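# Two-hand lift and hold of a plastic card

## Task

Take the plastic card off the box top and keep it motionless above the table, held between contacts on two opposite sides, with every part of the card raised by at least three finger-widths above the height where it rested on the box. While the card is airborne, never compress it edge to edge with enough force to flex a real card; that fails at once. The task also fails if any motor of either hand still shows moving in hand_stopped_by at the end.

## Robot and tools

ROBOT. Two arms, left_arm and right_arm, each end in the same five-finger right hand, so the hands are not mirrored: every hand axis and number means the same on both. Shared scene frame: origin on the table top midway between the arms, +z up, +x out over the table, left_arm on the +y side. Positions are in metres, orientations as quaternions wxyz, velocities in m/s and rad/s. Printed positions can be a little off, more at long reach.

HAND POINT. Each arm is steered by a hand point 0.05 m in front of the palm, where the index pad meets the thumb tip in a pinch. Its own axes: +z along the straightened fingers, +y out of the palm, +x across the palm toward the little finger (away from the thumb). Straight fingers extend 0.06 to 0.07 m past it along +z. Across the palm the hand spans 0.08 m on the little-finger side; on the thumb side 0.02 m with the thumb in front of the palm, up to 0.09 m otherwise. A wrist bracket on the little-finger side sits 0.03 m past the point along +y and 0.11 m across; it can strike things. Rotating the hand also shifts the point slightly.

ROW FORMAT. One flat list of 28 numbers, each in [-1, 1], always both arms: first left_arm/dx, dy, dz, rx, ry, rz then left_gripper/little, ring, middle, index, thumb_bend, thumb_turn, force_limit, speed; then the same 14 for right_arm/ and right_gripper/. dx..rz are an offset (not a pose) from the hand point's measured pose at the start of the action (for a call's first action, the last pose reported in this scene), in the hand point's own axes. Every row in an action is measured from that same start, not from the preceding row. Scale: 1.0 equals 0.6 m or 180 degrees; rx, ry, rz form one rotation vector. Each step the command is clipped to within 100 mm and 16 degrees of the measured pose; after an action the arm goes no further than its last clipped pose, so long moves need follow-up actions. Motion lags commands by about 0.17 s.

HAND NUMBERS are absolute targets, not offsets. Fingers: +1 straight, -1 curled into the palm. thumb_bend: +1 straight, -1 fully bent. thumb_turn: +1 beside the palm, -1 in front of it facing the fingers. A pinch is roughly index -0.22, thumb_bend -0.75, thumb_turn -0.57. force_limit maps -1..+1 linearly to about 0..10 N at the fingertip (0..15 N for the two thumb motors); it only stops closing. speed maps -1..+1 to near zero..full (full travel 0.6 s); use -0.9 or lower for a gentle close. There is no neutral value: to keep a hand unchanged, resend its last eight numbers, or before any, its hand_measured plus hand_force_limit and hand_speed. A motor starts only when its target changes by 0.01 or more, then locks on reaching target or force. A wrap grip fits objects 0.035 to 0.08 m across with the thumb turned in front first.

TOOLS.
execute_actions(actions): a list of actions; each action is up to 15 rows, one per 1/30 s step, the last row repeated to fill 15 steps (0.5 s). An empty list just returns the state and images.
move(target, speed, stop_force, blocking): target is one 28-number row, offsets taken from the pose in the last result showing one. Straight path for each hand point, all ending together, 0.5 to 10 s. speed in m/s, 0.002 to 0.5, default 0.25 (turning up to twice that in rad/s). stop_force in N, 13 to 80, one value for both arms; an arm's path ends when its wrist sensor reads that much extra push against the motion for 2 steps, then backs off 2 steps and holds. Use it only with slow, non-rotating moves, not when pulling away from something pressed. blocking=false returns after 0.5 s; follow with wait or stop before other motion; not allowed with stop_force.
wait(seconds): 0 to 10, arms hold last commands.
stop(): brakes a running move.
zoom_image(camera, region): camera cam_high, cam_left_wrist or cam_right_wrist; region [x0, y0, x1, y1] in pixels, at most 504 by 504; all images are 504x504.
show_instructions(): shows reference images.
finished_scene(scene): integer 1 to 2; ends the scene after the last command is held.

RESULTS. The state line gives each arm's end_effector_position, end_effector_quat_wxyz and velocities. Hand target lines show where the controller drives each point. pose unreachable means a clearance check altered or blocked that arm. hand_measured, hand_stopped_by (moving, target, force, stalled, fault) and hand_load_n list six values in motor order; loads near 0 mean a lost grip. The move: line reports the ending (done, off_target, moving, held, contact, fault) and limits (paced = pose clipped, held = steps blocked). Wrist force and Wrist torque lines give sensor readings in the end effector axes, with noise up to about 3.4 N and offsets up to about 5.5 N, saturating near 100 N. Joint torque numbers are noisy drive outputs.

AVOID. Contact torque at a joint limit or 150 N outside force causes a 10 s arm stop. Arms are stiff: commanding even slightly past a firm contact can fault. Never let the arms or hands collide or press on each other. Do not drop or knock anything off the table. Do not squeeze the card edge to edge. Make sure no hand motor is left reading moving. Holding loads heats motors: MOTOR HOT from 70 °C, brakes at 85 °C.

Each tool is called after "Request:" as name(argument=value, ...) on one line, values as JSON.

## Session

Request:
execute_actions(actions=[])

Scene clock: 0.00 s.
left_arm: end_effector_position=(-0.1234, +1.2973, +0.5833) hand_measured=(+1.000, +1.000, +1.000, +1.000, +1.000, +1.000) hand_load_n=(+0.0, +0.0, +0.0, +0.0, +0.0, +0.0) hand_stopped_by=(target, target, target, target, target, target) hand_force_limit=0.00 hand_speed=-0.80 end_effector_quat_wxyz=(+0.044, +0.632, -0.773, -0.027) end_effector_velocity=(-0.000, -0.000, +0.001) end_effector_angular_velocity=(+0.002, -0.001, +0.000) | right_arm: end_effector_position=(+0.0524, -1.2729, +0.6387) hand_measured=(+1.000, +1.000, +1.000, +1.000, +1.000, +1.000) hand_load_n=(+0.0, +0.0, +0.0, +0.0, +0.0, +0.0) hand_stopped_by=(target, target, target, target, target, target) hand_force_limit=0.00 hand_speed=-0.80 end_effector_quat_wxyz=(+0.022, +0.693, +0.711, -0.113) end_effector_velocity=(+0.000, +0.000, -0.001) end_effector_angular_velocity=(+0.001, +0.000, +0.001)
Joint positions: left_arm=[ 1.352 -1.556  1.478  1.702  1.482 -1.775] | right_arm=[-1.815 -1.68   1.438  1.595  1.648 -1.848]
Joint velocities: left_arm=[ 0.001 -0.001 -0.001  0.    -0.     0.   ] | right_arm=[ 0.001 -0.     0.001  0.     0.    -0.   ]
Joint torques (N m, as the arm reports them, + toward a larger angle): no reading
Motor temperatures (°C, as the motors report them): left_arm=[23 24 23 31 28 26] | right_arm=[23 27 22 28 31 28]
Wrist force (N, on the end effector, along its own x y z axes, offset not removed): no reading
Wrist torque (N m, same axes, about the end effector's origin, offset not removed): no reading
Hand target (left_arm): -0.123, +1.297, +0.583; -0.044, -0.632, +0.773, +0.027
Hand target (right_arm): +0.052, -1.273, +0.639; +0.022, +0.693, +0.711, -0.113

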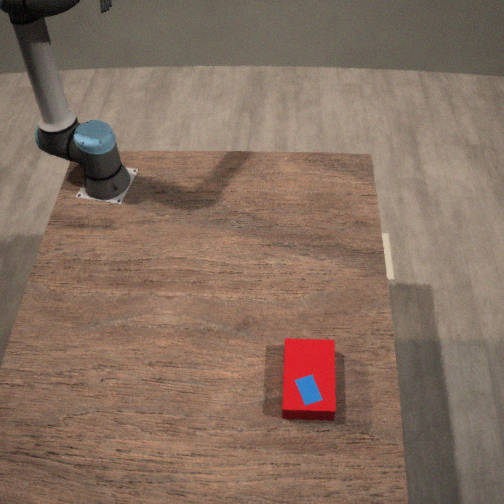

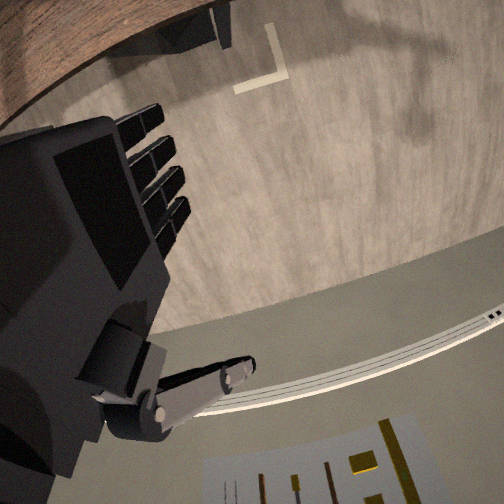

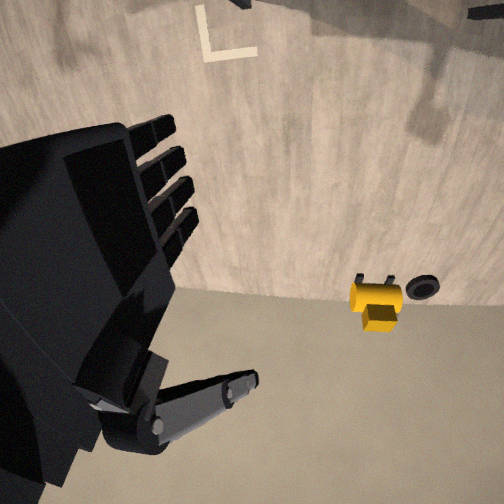

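Request:
zoom_image(camera="cam_high", region=[260, 320, 380, 440])

Region (260, 320, 380, 440) of cam_high's 504x504 image, scaled by 4.200, with more detail than that image has.

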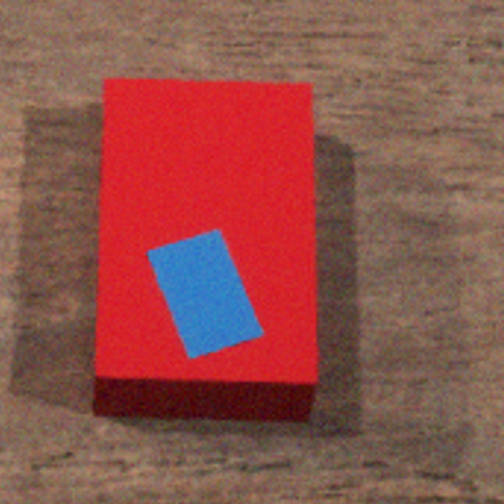

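Request:
move(target=[0.39,-0.99,0.133,-0.011,-0.047,0.93,-1,-1,-1,-1,1,1,0,0.5, 0.63,0.96,0.075,-0.065,0.039,-0.268,-1,-1,-1,1,1,1,0,0.5], speed=0.5)

Scene clock: 43.20 s.
left_arm: end_effector_position=(+0.4006, +0.9492, +0.4529) hand_measured=(-1.000, -1.000, -1.000, -1.000, +1.000, +1.000) hand_load_n=(+0.0, +0.0, +0.0, +0.0, +0.0, +0.0) hand_stopped_by=(target, target, target, target, target, target) hand_force_limit=0.00 hand_speed=0.50 end_effector_quat_wxyz=(-0.001, +0.701, +0.713, -0.001) end_effector_velocity=(+0.002, -0.001, +0.000) end_effector_angular_velocity=(-0.001, -0.001, -0.008) | right_arm: end_effector_position=(+0.6026, -0.9030, +0.4474) hand_measured=(-1.000, -1.000, -1.000, +1.000, +1.000, +1.000) hand_load_n=(+0.0, +0.0, +0.0, +0.0, +0.0, +0.0) hand_stopped_by=(target, target, target, target, target, target) hand_force_limit=0.00 hand_speed=0.50 end_effector_quat_wxyz=(-0.001, +0.343, +0.939, -0.000) end_effector_velocity=(+0.002, +0.000, -0.001) end_effector_angular_velocity=(+0.001, -0.001, +0.001)
Joint positions: left_arm=[ 0.272 -1.614  1.742  1.446  1.571  0.072] | right_arm=[-0.519 -1.344  1.455  1.462  1.572 -1.389]
Joint velocities: left_arm=[-0.     0.003 -0.003 -0.001  0.001  0.008] | right_arm=[ 0.001  0.003 -0.002 -0.001 -0.002  0.   ]
Joint torques (N m, as the arm reports them, + toward a larger angle): left_arm=[-12.43 -20.98 -48.64   2.38   2.66   2.48] | right_arm=[ 18.49 -58.6  -52.22   5.64  -2.94   3.44]
Motor temperatures (°C, as the motors report them): left_arm=[23 24 23 31 28 26] | right_arm=[23 27 22 28 31 28]
Wrist force (N, on the end effector, along its own x y z axes, offset not removed): left_arm=[2.4 -3.3 4.1] | right_arm=[-0.9 -0.7 0.3]
Wrist torque (N m, same axes, about the end effector's origin, offset not removed): left_arm=[-0.61 -0.54 0.15] | right_arm=[-0.08 -0.07 -0.31]
Hand target (left_arm): +0.401, +0.949, +0.453; -0.001, +0.701, +0.713, -0.001
Hand target (right_arm): +0.603, -0.903, +0.447; -0.001, +0.343, +0.939, -0.000
Off the commanded pose (left_arm): 0.001 m, 0 deg.
Off the commanded pose (right_arm): 0.001 m, 0 deg.
move: done

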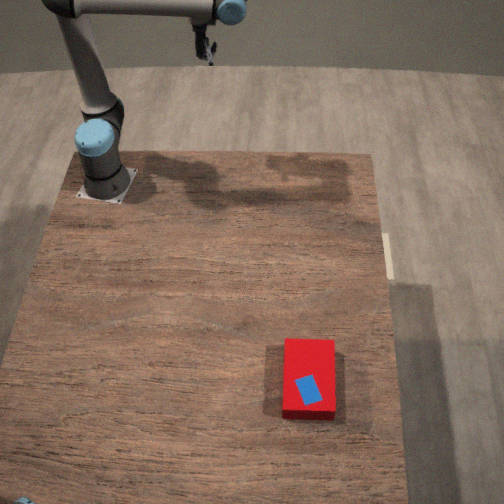

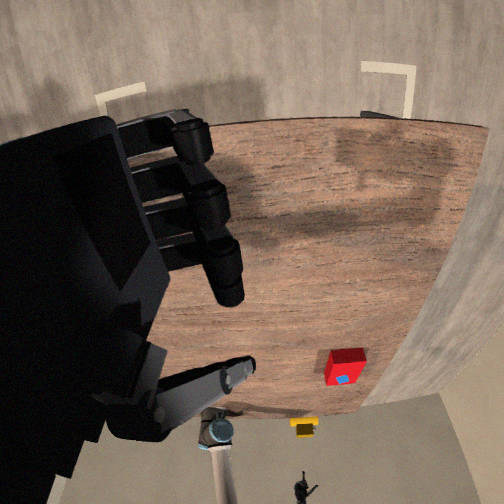

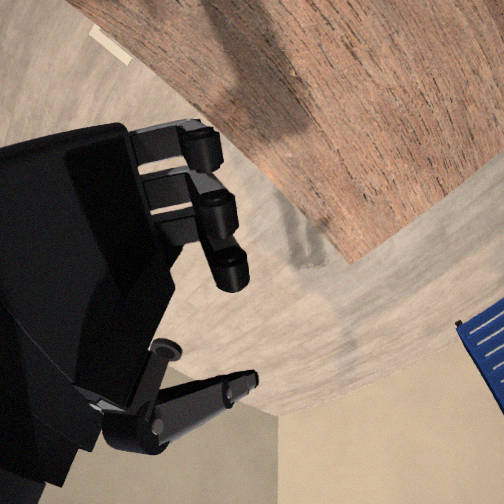

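Request:
move(target=[-1,0.27,0.11,0,0,0,-1,-1,-1,-1,1,1,0,0.5, 0.635,0.98,0.35,-0.182,0.085,-0.269,-1,-1,-1,1,1,1,0,0.5], speed=0.5)

Request:
zoom_image(camera="cam_left_wrist", region=[260, 260, 410, 410])

Scene clock: 57.60 s.
left_arm: end_effector_position=(+0.5728, +0.3530, +0.3856) hand_measured=(-1.000, -1.000, -1.000, -1.000, +1.000, +1.000) hand_load_n=(+0.0, +0.0, +0.0, +0.0, +0.0, +0.0) hand_stopped_by=(target, target, target, target, target, target) hand_force_limit=0.00 hand_speed=0.50 end_effector_quat_wxyz=(-0.002, +0.701, +0.713, -0.001) end_effector_velocity=(-0.000, -0.002, +0.000) end_effector_angular_velocity=(-0.000, +0.000, -0.002) | right_arm: end_effector_position=(+0.6888, -0.2083, +0.2365) hand_measured=(-1.000, -1.000, -1.000, +1.000, +1.000, +1.000) hand_load_n=(+0.0, +0.0, +0.0, +0.0, +0.0, +0.0) hand_stopped_by=(target, target, target, target, target, target) hand_force_limit=0.00 hand_speed=0.50 end_effector_quat_wxyz=(-0.028, -0.082, +0.950, +0.299) end_effector_velocity=(+0.001, +0.002, -0.000) end_effector_angular_velocity=(+0.003, +0.000, +0.001)
Joint positions: left_arm=[-0.661 -1.19   1.361  1.404  1.573 -0.861] | right_arm=[ 0.257 -0.842  1.218  1.139  0.962 -1.468]
Joint velocities: left_arm=[-0.002  0.002 -0.003  0.001  0.    -0.001] | right_arm=[ 0.001  0.003 -0.004  0.001 -0.003 -0.   ]
Joint torques (N m, as the arm reports them, + toward a larger angle): left_arm=[-11.33 -54.93 -46.73   5.94  -2.07  -1.04] | right_arm=[ 13.48 -93.01 -52.01   6.01  -3.64  -3.02]
Motor temperatures (°C, as the motors report them): left_arm=[23 24 23 31 28 26] | right_arm=[23 27 22 28 31 28]
Wrist force (N, on the end effector, along its own x y z axes, offset not removed): left_arm=[3.8 1.5 -1.4] | right_arm=[-1.9 -3.0 0.9]
Wrist torque (N m, same axes, about the end effector's origin, offset not removed): left_arm=[0.52 -0.72 0.33] | right_arm=[-0.57 0.17 -0.63]
Hand target (left_arm): +0.573, +0.353, +0.386; -0.002, +0.701, +0.713, -0.001
Hand target (right_arm): +0.689, -0.208, +0.236; -0.028, -0.082, +0.950, +0.299
Off the commanded pose (left_arm): 0.001 m, 0 deg.
Off the commanded pose (right_arm): 0.001 m, 0 deg.
move: done

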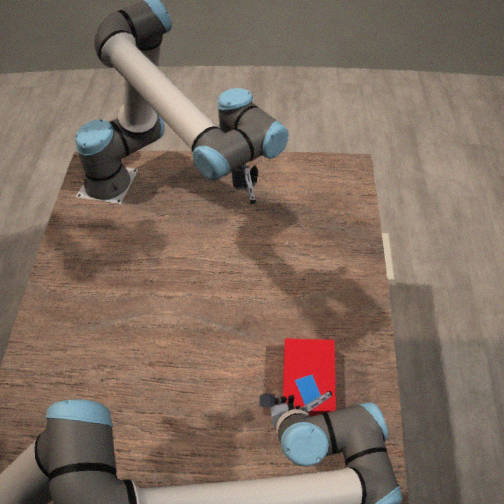

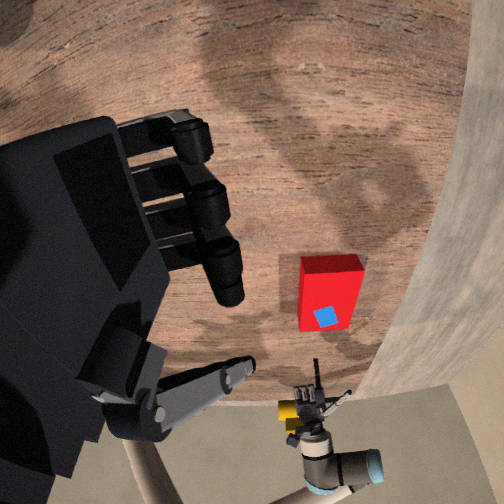

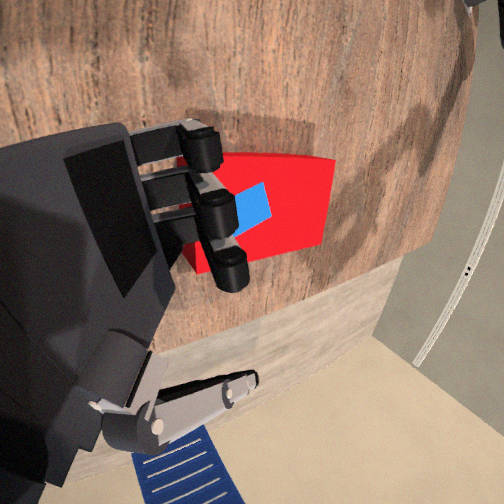

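Region (260, 260, 410, 410) of cam_left_wrist's 504x504 image, scaled by 3.360, with more detail than that image has.

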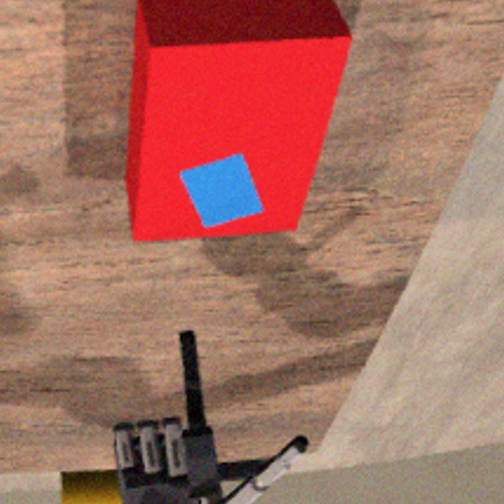

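Request:
move(target=[0,0,0,0,0,0,-1,-1,-1,-1,1,1,0,0.5, -0.062,0.108,0.19,0,0,0,-1,-1,-1,1,1,1,0,0.5], speed=0.2)

Request:
zoom_image(camera="cam_left_wrist", region=[270, 270, 380, 380])

Scene clock: 70.87 s.
left_arm: end_effector_position=(+0.5727, +0.3529, +0.3856) hand_measured=(-1.000, -1.000, -1.000, -1.000, +1.000, +1.000) hand_load_n=(+0.0, +0.0, +0.0, +0.0, +0.0, +0.0) hand_stopped_by=(target, target, target, target, target, target) hand_force_limit=0.00 hand_speed=0.50 end_effector_quat_wxyz=(-0.002, +0.701, +0.713, -0.001) end_effector_velocity=(-0.001, -0.001, -0.000) end_effector_angular_velocity=(+0.001, +0.000, -0.001) | right_arm: end_effector_position=(+0.7048, -0.0854, +0.1802) hand_measured=(-1.000, -1.000, -1.000, +1.000, +1.000, +1.000) hand_load_n=(+0.0, +0.0, +0.0, +0.0, +0.0, +0.0) hand_stopped_by=(target, target, target, target, target, target) hand_force_limit=0.00 hand_speed=0.50 end_effector_quat_wxyz=(-0.028, -0.082, +0.950, +0.299) end_effector_velocity=(+0.001, +0.002, -0.001) end_effector_angular_velocity=(+0.001, -0.001, +0.001)
Joint positions: left_arm=[-0.661 -1.19   1.361  1.404  1.573 -0.861] | right_arm=[ 0.387 -0.684  1.015  1.095  0.975 -1.311]
Joint velocities: left_arm=[-0.001  0.     0.001  0.    -0.    -0.   ] | right_arm=[ 0.002  0.003 -0.005  0.     0.     0.001]
Joint torques (N m, as the arm reports them, + toward a larger angle): left_arm=[  3.   -84.3  -26.62   2.22  -0.13   1.83] | right_arm=[  14.45 -102.99  -49.82    5.86    1.58    3.57]
Motor temperatures (°C, as the motors report them): left_arm=[23 24 23 31 28 26] | right_arm=[23 27 22 28 31 28]
Wrist force (N, on the end effector, along its own x y z axes, offset not removed): left_arm=[6.2 -3.4 0.3] | right_arm=[5.1 -0.6 -3.1]
Wrist torque (N m, same axes, about the end effector's origin, offset not removed): left_arm=[-0.31 -1.01 0.34] | right_arm=[0.15 -0.70 -0.09]
Hand target (left_arm): +0.573, +0.353, +0.386; -0.002, +0.701, +0.713, -0.001
Hand target (right_arm): +0.705, -0.085, +0.180; -0.028, -0.082, +0.950, +0.299
Off the commanded pose (left_arm): 0.000 m, 0 deg.
Off the commanded pose (right_arm): 0.000 m, 0 deg.
move: done

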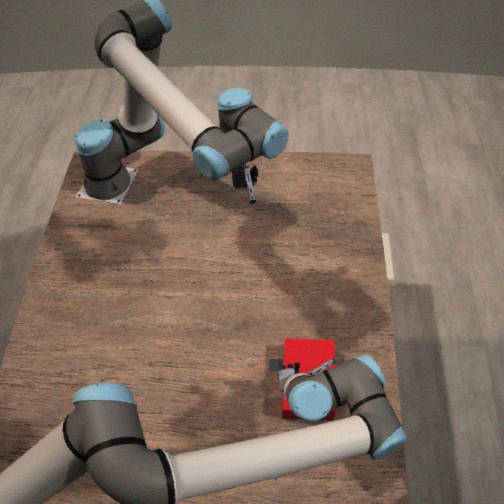

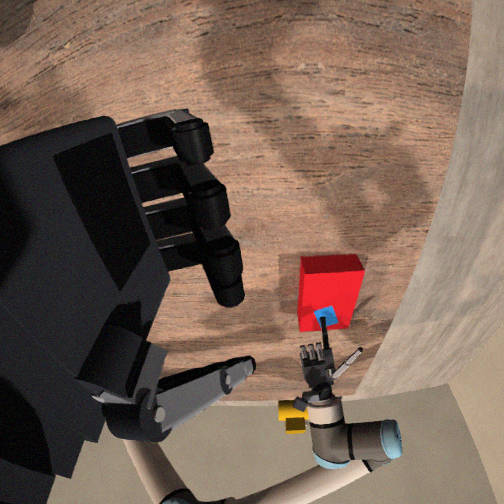

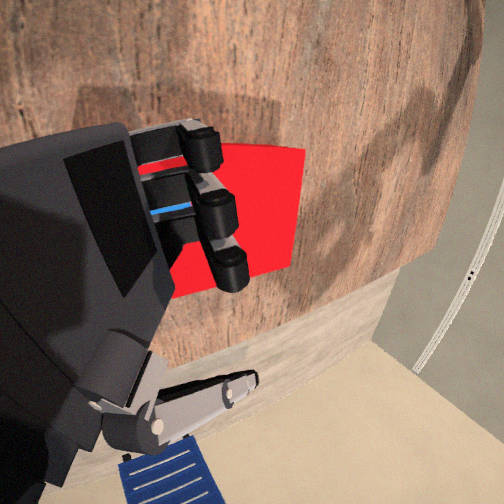

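Region (270, 270, 380, 380) of cam_left_wrist's 504x504 image, scaled by 4.582, with more detail than that image has.

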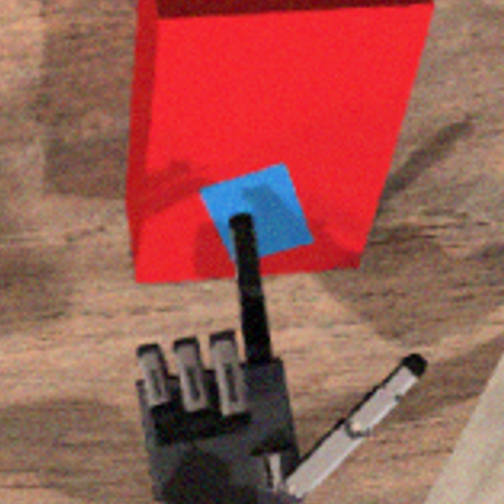

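Request:
move(target=[0,0,0,0,0,0,-1,-1,-1,-1,1,1,0,0.5, -0.01,-0.025,0.013,0,0,0,-1,-1,-1,1,1,1,0,0.5], speed=0.04)

Request:
move(target=[0,0,0,0,0,0,-1,-1,-1,-1,1,1,0,0.5, 0,-0.024,0.034,0,0,0,-1,-1,-1,1,1,1,0,0.5], speed=0.004, stop_force=13)

Request:
zoom_image(camera="cam_left_wrist", region=[270, 270, 380, 380])

Scene clock: 82.63 s.
left_arm: end_effector_position=(+0.5728, +0.3530, +0.3856) hand_measured=(-1.000, -1.000, -1.000, -1.000, +1.000, +1.000) hand_load_n=(+0.0, +0.0, +0.0, +0.0, +0.0, +0.0) hand_stopped_by=(target, target, target, target, target, target) hand_force_limit=0.00 hand_speed=0.50 end_effector_quat_wxyz=(-0.002, +0.701, +0.713, -0.001) end_effector_velocity=(+0.000, +0.000, -0.001) end_effector_angular_velocity=(+0.001, +0.000, +0.000) | right_arm: end_effector_position=(+0.7119, -0.0920, +0.1653) hand_measured=(-1.000, -1.000, -1.000, +1.000, +1.000, +1.000) hand_load_n=(+0.0, +0.0, +0.0, +0.0, +0.0, +0.0) hand_stopped_by=(target, target, target, target, target, target) hand_force_limit=0.00 hand_speed=0.50 end_effector_quat_wxyz=(-0.028, -0.082, +0.950, +0.299) end_effector_velocity=(+0.001, -0.001, -0.002) end_effector_angular_velocity=(-0.000, -0.000, -0.001)
Joint positions: left_arm=[-0.661 -1.19   1.361  1.404  1.573 -0.861] | right_arm=[ 0.377 -0.669  1.016  1.086  0.974 -1.323]
Joint velocities: left_arm=[ 0.     0.001  0.     0.    -0.001 -0.   ] | right_arm=[-0.002  0.002  0.    -0.001 -0.    -0.001]
Joint torques (N m, as the arm reports them, + toward a larger angle): left_arm=[  8.65 -82.61 -27.67   2.01  -2.01   0.14] | right_arm=[ -12.98 -105.63  -30.37    0.54   -3.96   -3.12]
Motor temperatures (°C, as the motors report them): left_arm=[23 24 23 31 28 26] | right_arm=[23 27 22 28 31 28]
Wrist force (N, on the end effector, along its own x y z axes, offset not removed): left_arm=[4.9 -0.2 -0.7] | right_arm=[-5.0 -2.9 4.0]
Wrist torque (N m, same axes, about the end effector's origin, offset not removed): left_arm=[0.25 -0.80 0.46] | right_arm=[-0.72 0.60 -0.56]
Hand target (left_arm): +0.573, +0.353, +0.386; -0.002, +0.701, +0.713, -0.001
Hand target (right_arm): +0.712, -0.092, +0.165; -0.028, -0.082, +0.950, +0.299
Off the commanded pose (left_arm): 0.000 m, 0 deg.
Off the commanded pose (right_arm): 0.000 m, 0 deg.
move: done

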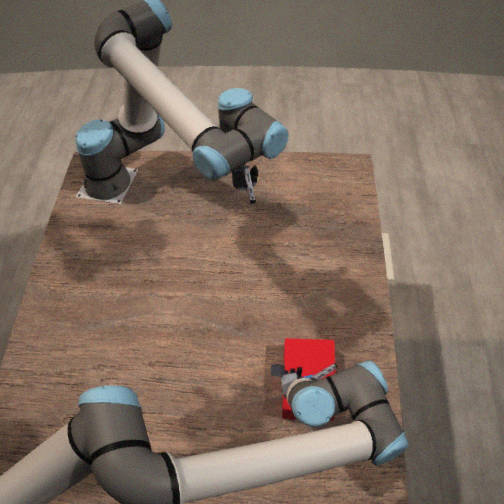

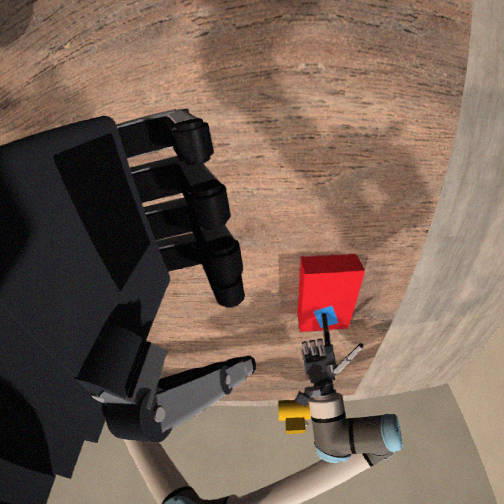

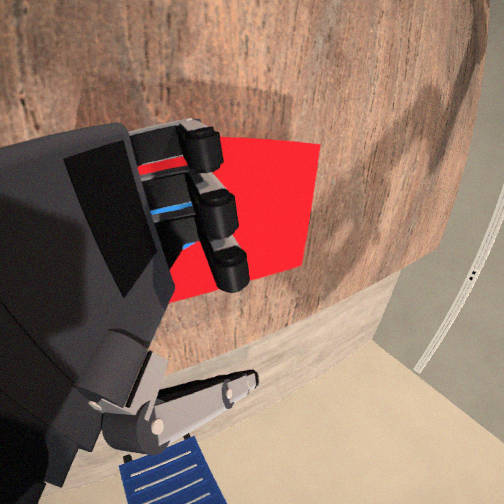

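Scene clock: 84.73 s.
left_arm: end_effector_position=(+0.5728, +0.3530, +0.3856) hand_measured=(-1.000, -1.000, -1.000, -1.000, +1.000, +1.000) hand_load_n=(+0.0, +0.0, +0.0, +0.0, +0.0, +0.0) hand_stopped_by=(target, target, target, target, target, target) hand_force_limit=0.00 hand_speed=0.50 end_effector_quat_wxyz=(-0.002, +0.701, +0.713, -0.001) end_effector_velocity=(+0.001, +0.000, +0.000) end_effector_angular_velocity=(-0.000, -0.001, +0.001) | right_arm: end_effector_position=(+0.7120, -0.0920, +0.1584) hand_measured=(-1.000, -1.000, -1.000, +0.998, +1.000, +1.000) hand_load_n=(+0.0, +0.0, +0.0, -9.5, +0.0, +0.0) hand_stopped_by=(target, target, target, target, target, target) hand_force_limit=0.00 hand_speed=0.50 end_effector_quat_wxyz=(-0.028, -0.082, +0.950, +0.299) end_effector_velocity=(-0.000, -0.000, +0.000) end_effector_angular_velocity=(-0.002, -0.000, -0.000)
Joint positions: left_arm=[-0.661 -1.19   1.361  1.404  1.573 -0.861] | right_arm=[ 0.377 -0.664  1.02   1.077  0.974 -1.323]
Joint velocities: left_arm=[ 0.001  0.001 -0.001 -0.    -0.     0.   ] | right_arm=[ 0.    -0.001  0.     0.001  0.002  0.   ]
Joint torques (N m, as the arm reports them, + toward a larger angle): left_arm=[  9.92 -84.32 -28.11   2.73  -1.29   0.2 ] | right_arm=[  -3.67 -102.38  -30.24    4.4    -1.06   -1.84]
Motor temperatures (°C, as the motors report them): left_arm=[23 24 23 31 28 26] | right_arm=[23 27 22 28 31 28]
Wrist force (N, on the end effector, along its own x y z axes, offset not removed): left_arm=[5.4 -3.1 -0.7] | right_arm=[-3.2 4.2 -21.7]
Wrist torque (N m, same axes, about the end effector's origin, offset not removed): left_arm=[-0.24 -0.93 0.47] | right_arm=[-0.21 0.35 -0.41]
Hand target (left_arm): +0.573, +0.353, +0.386; -0.002, +0.701, +0.713, -0.001
Hand target (right_arm): +0.712, -0.092, +0.159; -0.028, -0.082, +0.950, +0.299
Off the commanded pose (left_arm): 0.000 m, 0 deg.
Off the commanded pose (right_arm): 0.018 m, 0 deg.
move: contact (right_arm)

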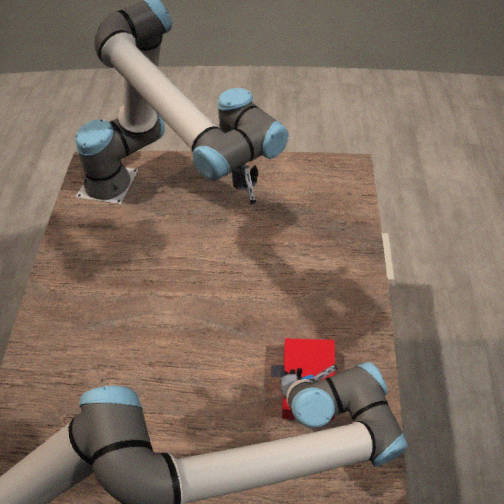

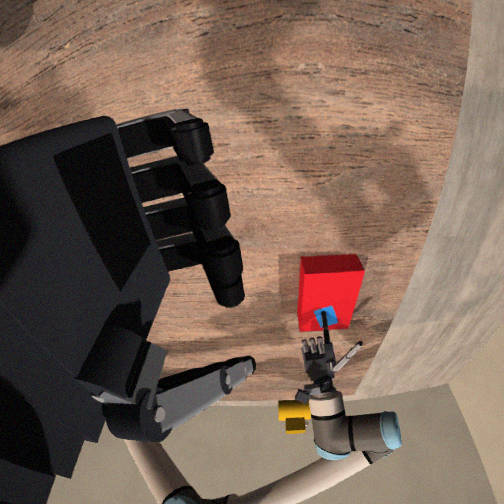

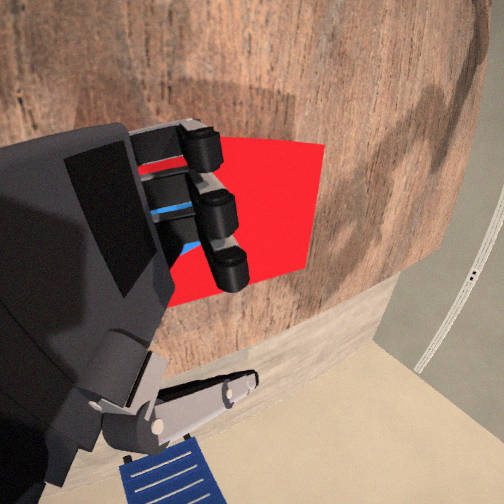

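Region (270, 270, 380, 380) of cam_left_wrist's 504x504 image, scaled by 4.582, with more detail than that image has.

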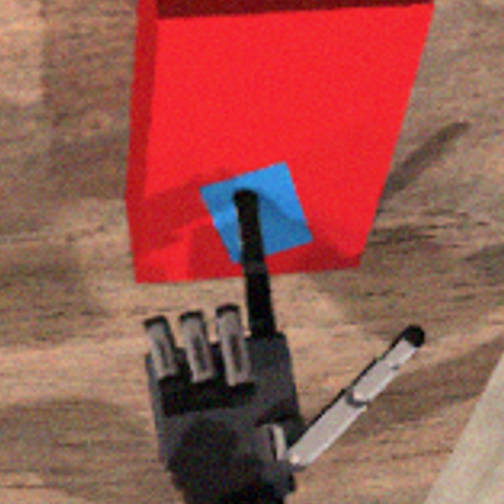

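Request:
move(target=[0,0,0,0,0,0,-1,-1,-1,-1,1,1,0,0.5, -0.012,-0.0855,-0.061,0,0,0,-1,-1,-1,1,1,1,0,0.5], speed=0.035)

Request:
zoom_image(camera="cam_left_wrist", region=[270, 290, 380, 400])

Scene clock: 97.50 s.
left_arm: end_effector_position=(+0.5728, +0.3530, +0.3856) hand_measured=(-1.000, -1.000, -1.000, -1.000, +1.000, +1.000) hand_load_n=(+0.0, +0.0, +0.0, +0.0, +0.0, +0.0) hand_stopped_by=(target, target, target, target, target, target) hand_force_limit=0.00 hand_speed=0.50 end_effector_quat_wxyz=(-0.002, +0.701, +0.713, -0.001) end_effector_velocity=(-0.001, -0.001, -0.000) end_effector_angular_velocity=(+0.001, +0.000, -0.002) | right_arm: end_effector_position=(+0.7300, -0.1526, +0.1590) hand_measured=(-1.000, -1.000, -1.000, +0.998, +1.000, +1.000) hand_load_n=(+0.0, +0.0, +0.0, -7.5, +0.0, +0.0) hand_stopped_by=(target, target, target, target, target, target) hand_force_limit=0.00 hand_speed=0.50 end_effector_quat_wxyz=(-0.028, -0.082, +0.950, +0.299) end_effector_velocity=(+0.001, -0.001, +0.000) end_effector_angular_velocity=(-0.000, -0.000, -0.000)
Joint positions: left_arm=[-0.661 -1.19   1.361  1.404  1.573 -0.861] | right_arm=[ 0.306 -0.687  1.074  1.095  0.966 -1.408]
Joint velocities: left_arm=[-0.002 -0.     0.001 -0.    -0.     0.   ] | right_arm=[-0.002 -0.001  0.001  0.     0.    -0.002]
Joint torques (N m, as the arm reports them, + toward a larger angle): left_arm=[  5.79 -85.36 -26.52   1.95  -1.17  -0.11] | right_arm=[ -11.48 -114.85  -25.94    5.72   -1.68   -3.03]
Motor temperatures (°C, as the motors report them): left_arm=[23 24 23 31 28 26] | right_arm=[23 27 22 28 31 28]
Wrist force (N, on the end effector, along its own x y z axes, offset not removed): left_arm=[2.2 -0.2 2.2] | right_arm=[0.7 2.1 -11.3]
Wrist torque (N m, same axes, about the end effector's origin, offset not removed): left_arm=[0.09 -0.46 0.22] | right_arm=[-0.17 0.25 -0.15]
Hand target (left_arm): +0.573, +0.353, +0.386; -0.002, +0.701, +0.713, -0.001
Hand target (right_arm): +0.730, -0.153, +0.159; -0.028, -0.082, +0.950, +0.299
Off the commanded pose (left_arm): 0.000 m, 0 deg.
Off the commanded pose (right_arm): 0.000 m, 0 deg.
move: done

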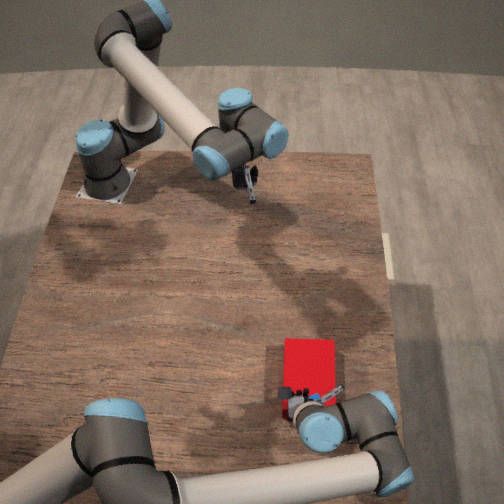

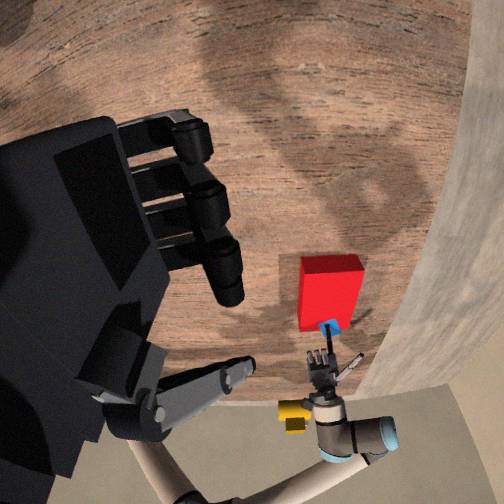

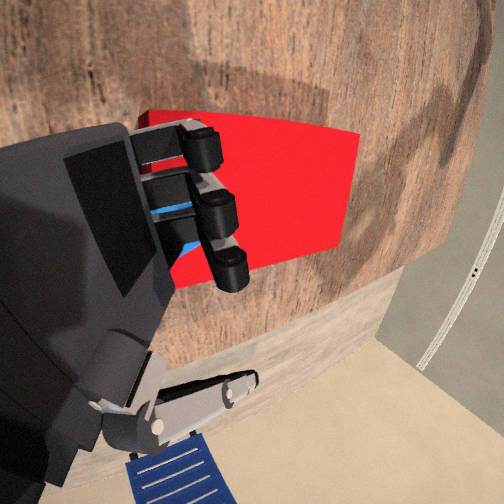

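Region (270, 290, 380, 400) of cam_left_wrist's 504x504 image, scaled by 4.582, with more detail than that image has.

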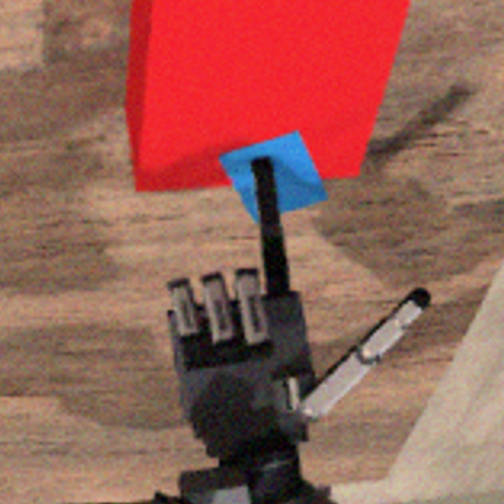

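Request:
move(target=[0,0,0,0,0,0,-1,-1,-1,-1,1,1,0,0.5, 0,0.019,-0.027,0,0,0,-1,-1,-1,1,1,1,0,0.5], speed=0.05)

Request:
move(target=[0,0,0,0,0,0,-1,-1,-1,-1,1,1,0,0.5, -0.017,-0.188,-0.072,0.083,0,0,-1,-1,-1,0.05,-0.75,-0.57,0,0.5], speed=0.2)

Request:
move(target=[0,0,0,0,0,0,-1,-1,-1,-1,1,1,0,0.5, 0,-0.039,0.108,0,0,0,-1,-1,-1,0.05,-0.75,-0.57,0,0.5], speed=0.12)

Scene clock: 114.17 s.
left_arm: end_effector_position=(+0.5728, +0.3530, +0.3856) hand_measured=(-1.000, -1.000, -1.000, -1.000, +1.000, +1.000) hand_load_n=(+0.0, +0.0, +0.0, +0.0, +0.0, +0.0) hand_stopped_by=(target, target, target, target, target, target) hand_force_limit=0.00 hand_speed=0.50 end_effector_quat_wxyz=(-0.002, +0.701, +0.713, -0.001) end_effector_velocity=(-0.000, +0.001, -0.001) end_effector_angular_velocity=(+0.002, +0.001, +0.000) | right_arm: end_effector_position=(+0.7300, -0.1526, +0.1786) hand_measured=(-1.000, -1.000, -1.000, +1.000, +1.000, +1.000) hand_load_n=(+0.0, +0.0, +0.0, +0.0, +0.0, +0.0) hand_stopped_by=(target, target, target, target, target, target) hand_force_limit=0.00 hand_speed=0.50 end_effector_quat_wxyz=(-0.028, -0.082, +0.950, +0.299) end_effector_velocity=(-0.000, +0.001, +0.002) end_effector_angular_velocity=(+0.000, +0.000, -0.000)
Joint positions: left_arm=[-0.661 -1.19   1.361  1.404  1.573 -0.861] | right_arm=[ 0.306 -0.701  1.062  1.12   0.966 -1.408]
Joint velocities: left_arm=[ 0.     0.     0.002  0.    -0.    -0.   ] | right_arm=[ 0.001 -0.001 -0.001  0.002 -0.     0.001]
Joint torques (N m, as the arm reports them, + toward a larger angle): left_arm=[  5.94 -83.08 -27.09   2.53  -1.56   0.84] | right_arm=[  13.13 -121.98  -50.05    6.21   -0.5     3.75]
Motor temperatures (°C, as the motors report them): left_arm=[23 24 23 31 28 26] | right_arm=[23 27 22 28 31 28]
Wrist force (N, on the end effector, along its own x y z axes, offset not removed): left_arm=[4.5 -1.8 0.9] | right_arm=[-5.7 -7.1 -1.2]
Wrist torque (N m, same axes, about the end effector's origin, offset not removed): left_arm=[-0.03 -0.72 0.32] | right_arm=[-0.85 1.15 -0.78]
Hand target (left_arm): +0.573, +0.353, +0.386; -0.002, +0.701, +0.713, -0.001
Hand target (right_arm): +0.730, -0.153, +0.179; -0.028, -0.082, +0.950, +0.299
Off the commanded pose (left_arm): 0.000 m, 0 deg.
Off the commanded pose (right_arm): 0.000 m, 0 deg.
move: done

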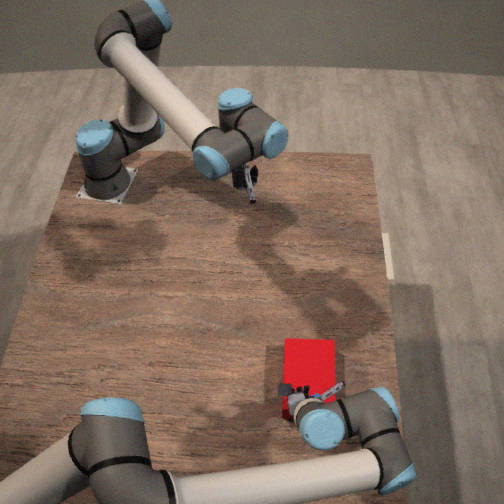

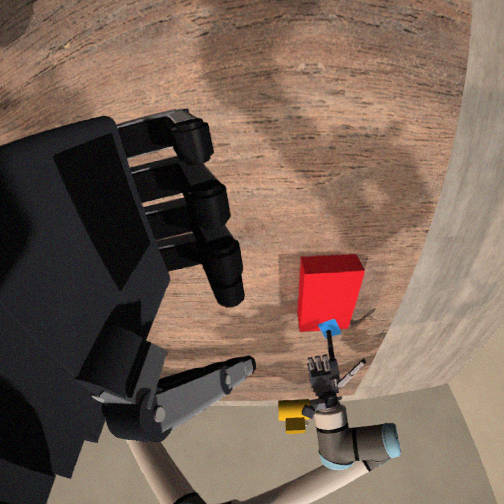

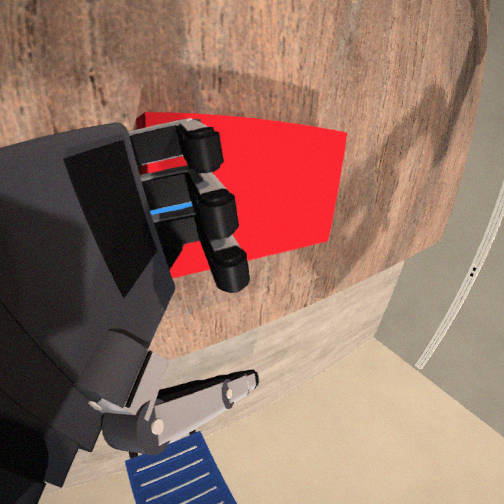

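Scene clock: 115.57 s.
left_arm: end_effector_position=(+0.5728, +0.3530, +0.3856) hand_measured=(-1.000, -1.000, -1.000, -1.000, +1.000, +1.000) hand_load_n=(+0.0, +0.0, +0.0, +0.0, +0.0, +0.0) hand_stopped_by=(target, target, target, target, target, target) hand_force_limit=0.00 hand_speed=0.50 end_effector_quat_wxyz=(-0.002, +0.701, +0.713, -0.001) end_effector_velocity=(+0.000, +0.001, -0.001) end_effector_angular_velocity=(+0.000, +0.001, +0.002) | right_arm: end_effector_position=(+0.7603, -0.2662, +0.1494) hand_measured=(-1.000, -1.000, -1.000, +0.050, -0.750, -0.570) hand_load_n=(+0.0, +0.0, +0.0, +0.0, +0.0, +0.0) hand_stopped_by=(target, target, target, target, target, target) hand_force_limit=0.00 hand_speed=0.50 end_effector_quat_wxyz=(-0.017, -0.085, +0.981, +0.173) end_effector_velocity=(+0.000, -0.000, +0.000) end_effector_angular_velocity=(-0.000, -0.000, -0.001)
Joint positions: left_arm=[-0.661 -1.19   1.361  1.404  1.573 -0.861] | right_arm=[ 0.234 -0.72   1.083  1.189  1.221 -1.506]
Joint velocities: left_arm=[ 0.002  0.     0.001 -0.     0.    -0.   ] | right_arm=[-0.    -0.    -0.     0.     0.001  0.   ]
Joint torques (N m, as the arm reports them, + toward a larger angle): left_arm=[  7.81 -83.54 -26.15   2.22  -1.1    0.43] | right_arm=[ -10.61 -122.47  -30.28    5.97    1.98   -3.28]
Motor temperatures (°C, as the motors report them): left_arm=[23 24 23 31 28 26] | right_arm=[23 27 22 28 31 28]
Wrist force (N, on the end effector, along its own x y z axes, offset not removed): left_arm=[4.5 -6.5 1.3] | right_arm=[2.7 -4.5 -4.2]
Wrist torque (N m, same axes, about the end effector's origin, offset not removed): left_arm=[-0.88 -0.87 0.22] | right_arm=[-0.36 -0.30 -0.04]
Hand target (left_arm): +0.573, +0.353, +0.386; -0.002, +0.701, +0.713, -0.001
Hand target (right_arm): +0.760, -0.266, +0.149; -0.017, -0.085, +0.981, +0.173
Off the commanded pose (left_arm): 0.000 m, 0 deg.
Off the commanded pose (right_arm): 0.000 m, 0 deg.
move: done

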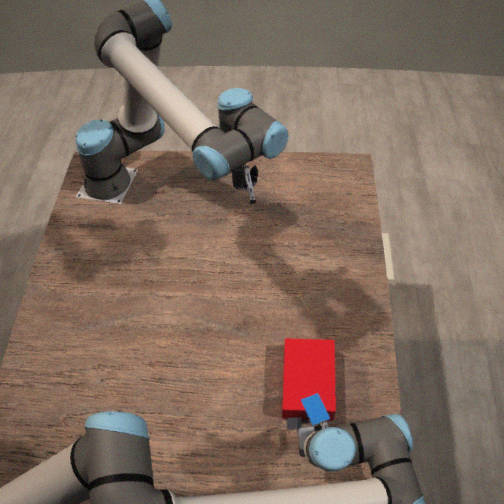

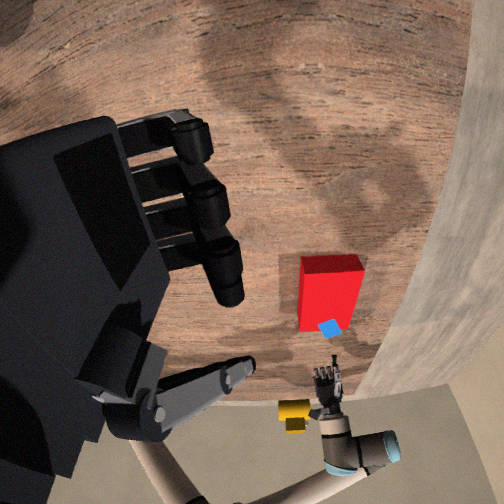

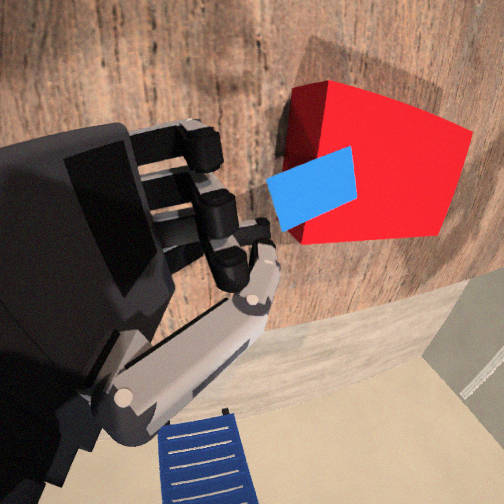

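Scene clock: 116.60 s.
left_arm: end_effector_position=(+0.5728, +0.3530, +0.3856) hand_measured=(-1.000, -1.000, -1.000, -1.000, +1.000, +1.000) hand_load_n=(+0.0, +0.0, +0.0, +0.0, +0.0, +0.0) hand_stopped_by=(target, target, target, target, target, target) hand_force_limit=0.00 hand_speed=0.50 end_effector_quat_wxyz=(-0.002, +0.701, +0.713, -0.001) end_effector_velocity=(-0.000, +0.001, -0.000) end_effector_angular_velocity=(+0.001, +0.001, +0.000) | right_arm: end_effector_position=(+0.7601, -0.2660, +0.0806) hand_measured=(-1.000, -1.000, -1.000, +0.050, -0.750, -0.570) hand_load_n=(+0.0, +0.0, +0.0, +0.0, +0.0, +0.0) hand_stopped_by=(target, target, target, target, target, target) hand_force_limit=0.00 hand_speed=0.50 end_effector_quat_wxyz=(-0.017, -0.085, +0.981, +0.173) end_effector_velocity=(-0.000, -0.000, -0.002) end_effector_angular_velocity=(+0.001, +0.003, -0.001)
Joint positions: left_arm=[-0.661 -1.19   1.361  1.404  1.573 -0.861] | right_arm=[ 0.234 -0.671  1.12   1.102  1.221 -1.505]
Joint velocities: left_arm=[ 0.    -0.     0.001 -0.    -0.     0.   ] | right_arm=[-0.     0.001  0.001 -0.    -0.001  0.001]
Joint torques (N m, as the arm reports them, + toward a larger angle): left_arm=[  5.57 -83.6  -26.66   2.39  -1.34   0.37] | right_arm=[  12.3  -102.27  -29.27    1.06   -0.1     3.63]
Motor temperatures (°C, as the motors report them): left_arm=[23 24 23 31 28 26] | right_arm=[23 27 22 28 31 28]
Wrist force (N, on the end effector, along its own x y z axes, offset not removed): left_arm=[1.3 -4.3 0.9] | right_arm=[3.3 -5.9 -1.7]
Wrist torque (N m, same axes, about the end effector's origin, offset not removed): left_arm=[-0.53 -0.30 -0.08] | right_arm=[-0.84 -0.80 -0.26]
Hand target (left_arm): +0.573, +0.353, +0.386; -0.002, +0.701, +0.713, -0.001
Hand target (right_arm): +0.760, -0.266, +0.080; -0.017, -0.085, +0.981, +0.173
Off the commanded pose (left_arm): 0.000 m, 0 deg.
Off the commanded pose (right_arm): 0.000 m, 0 deg.
move: done

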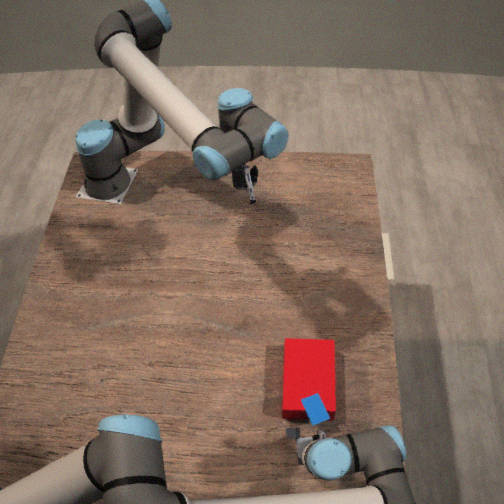

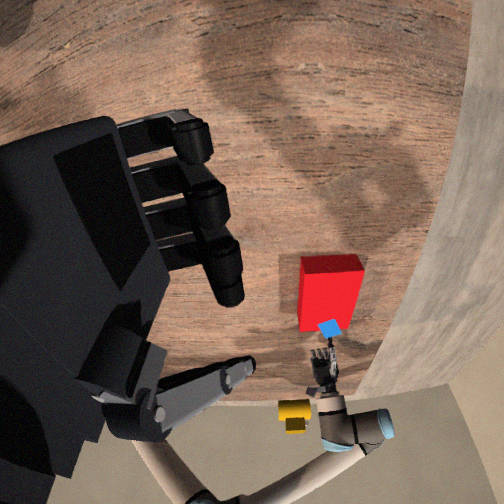

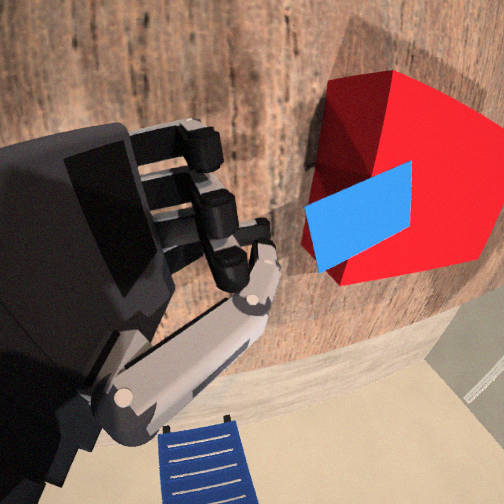

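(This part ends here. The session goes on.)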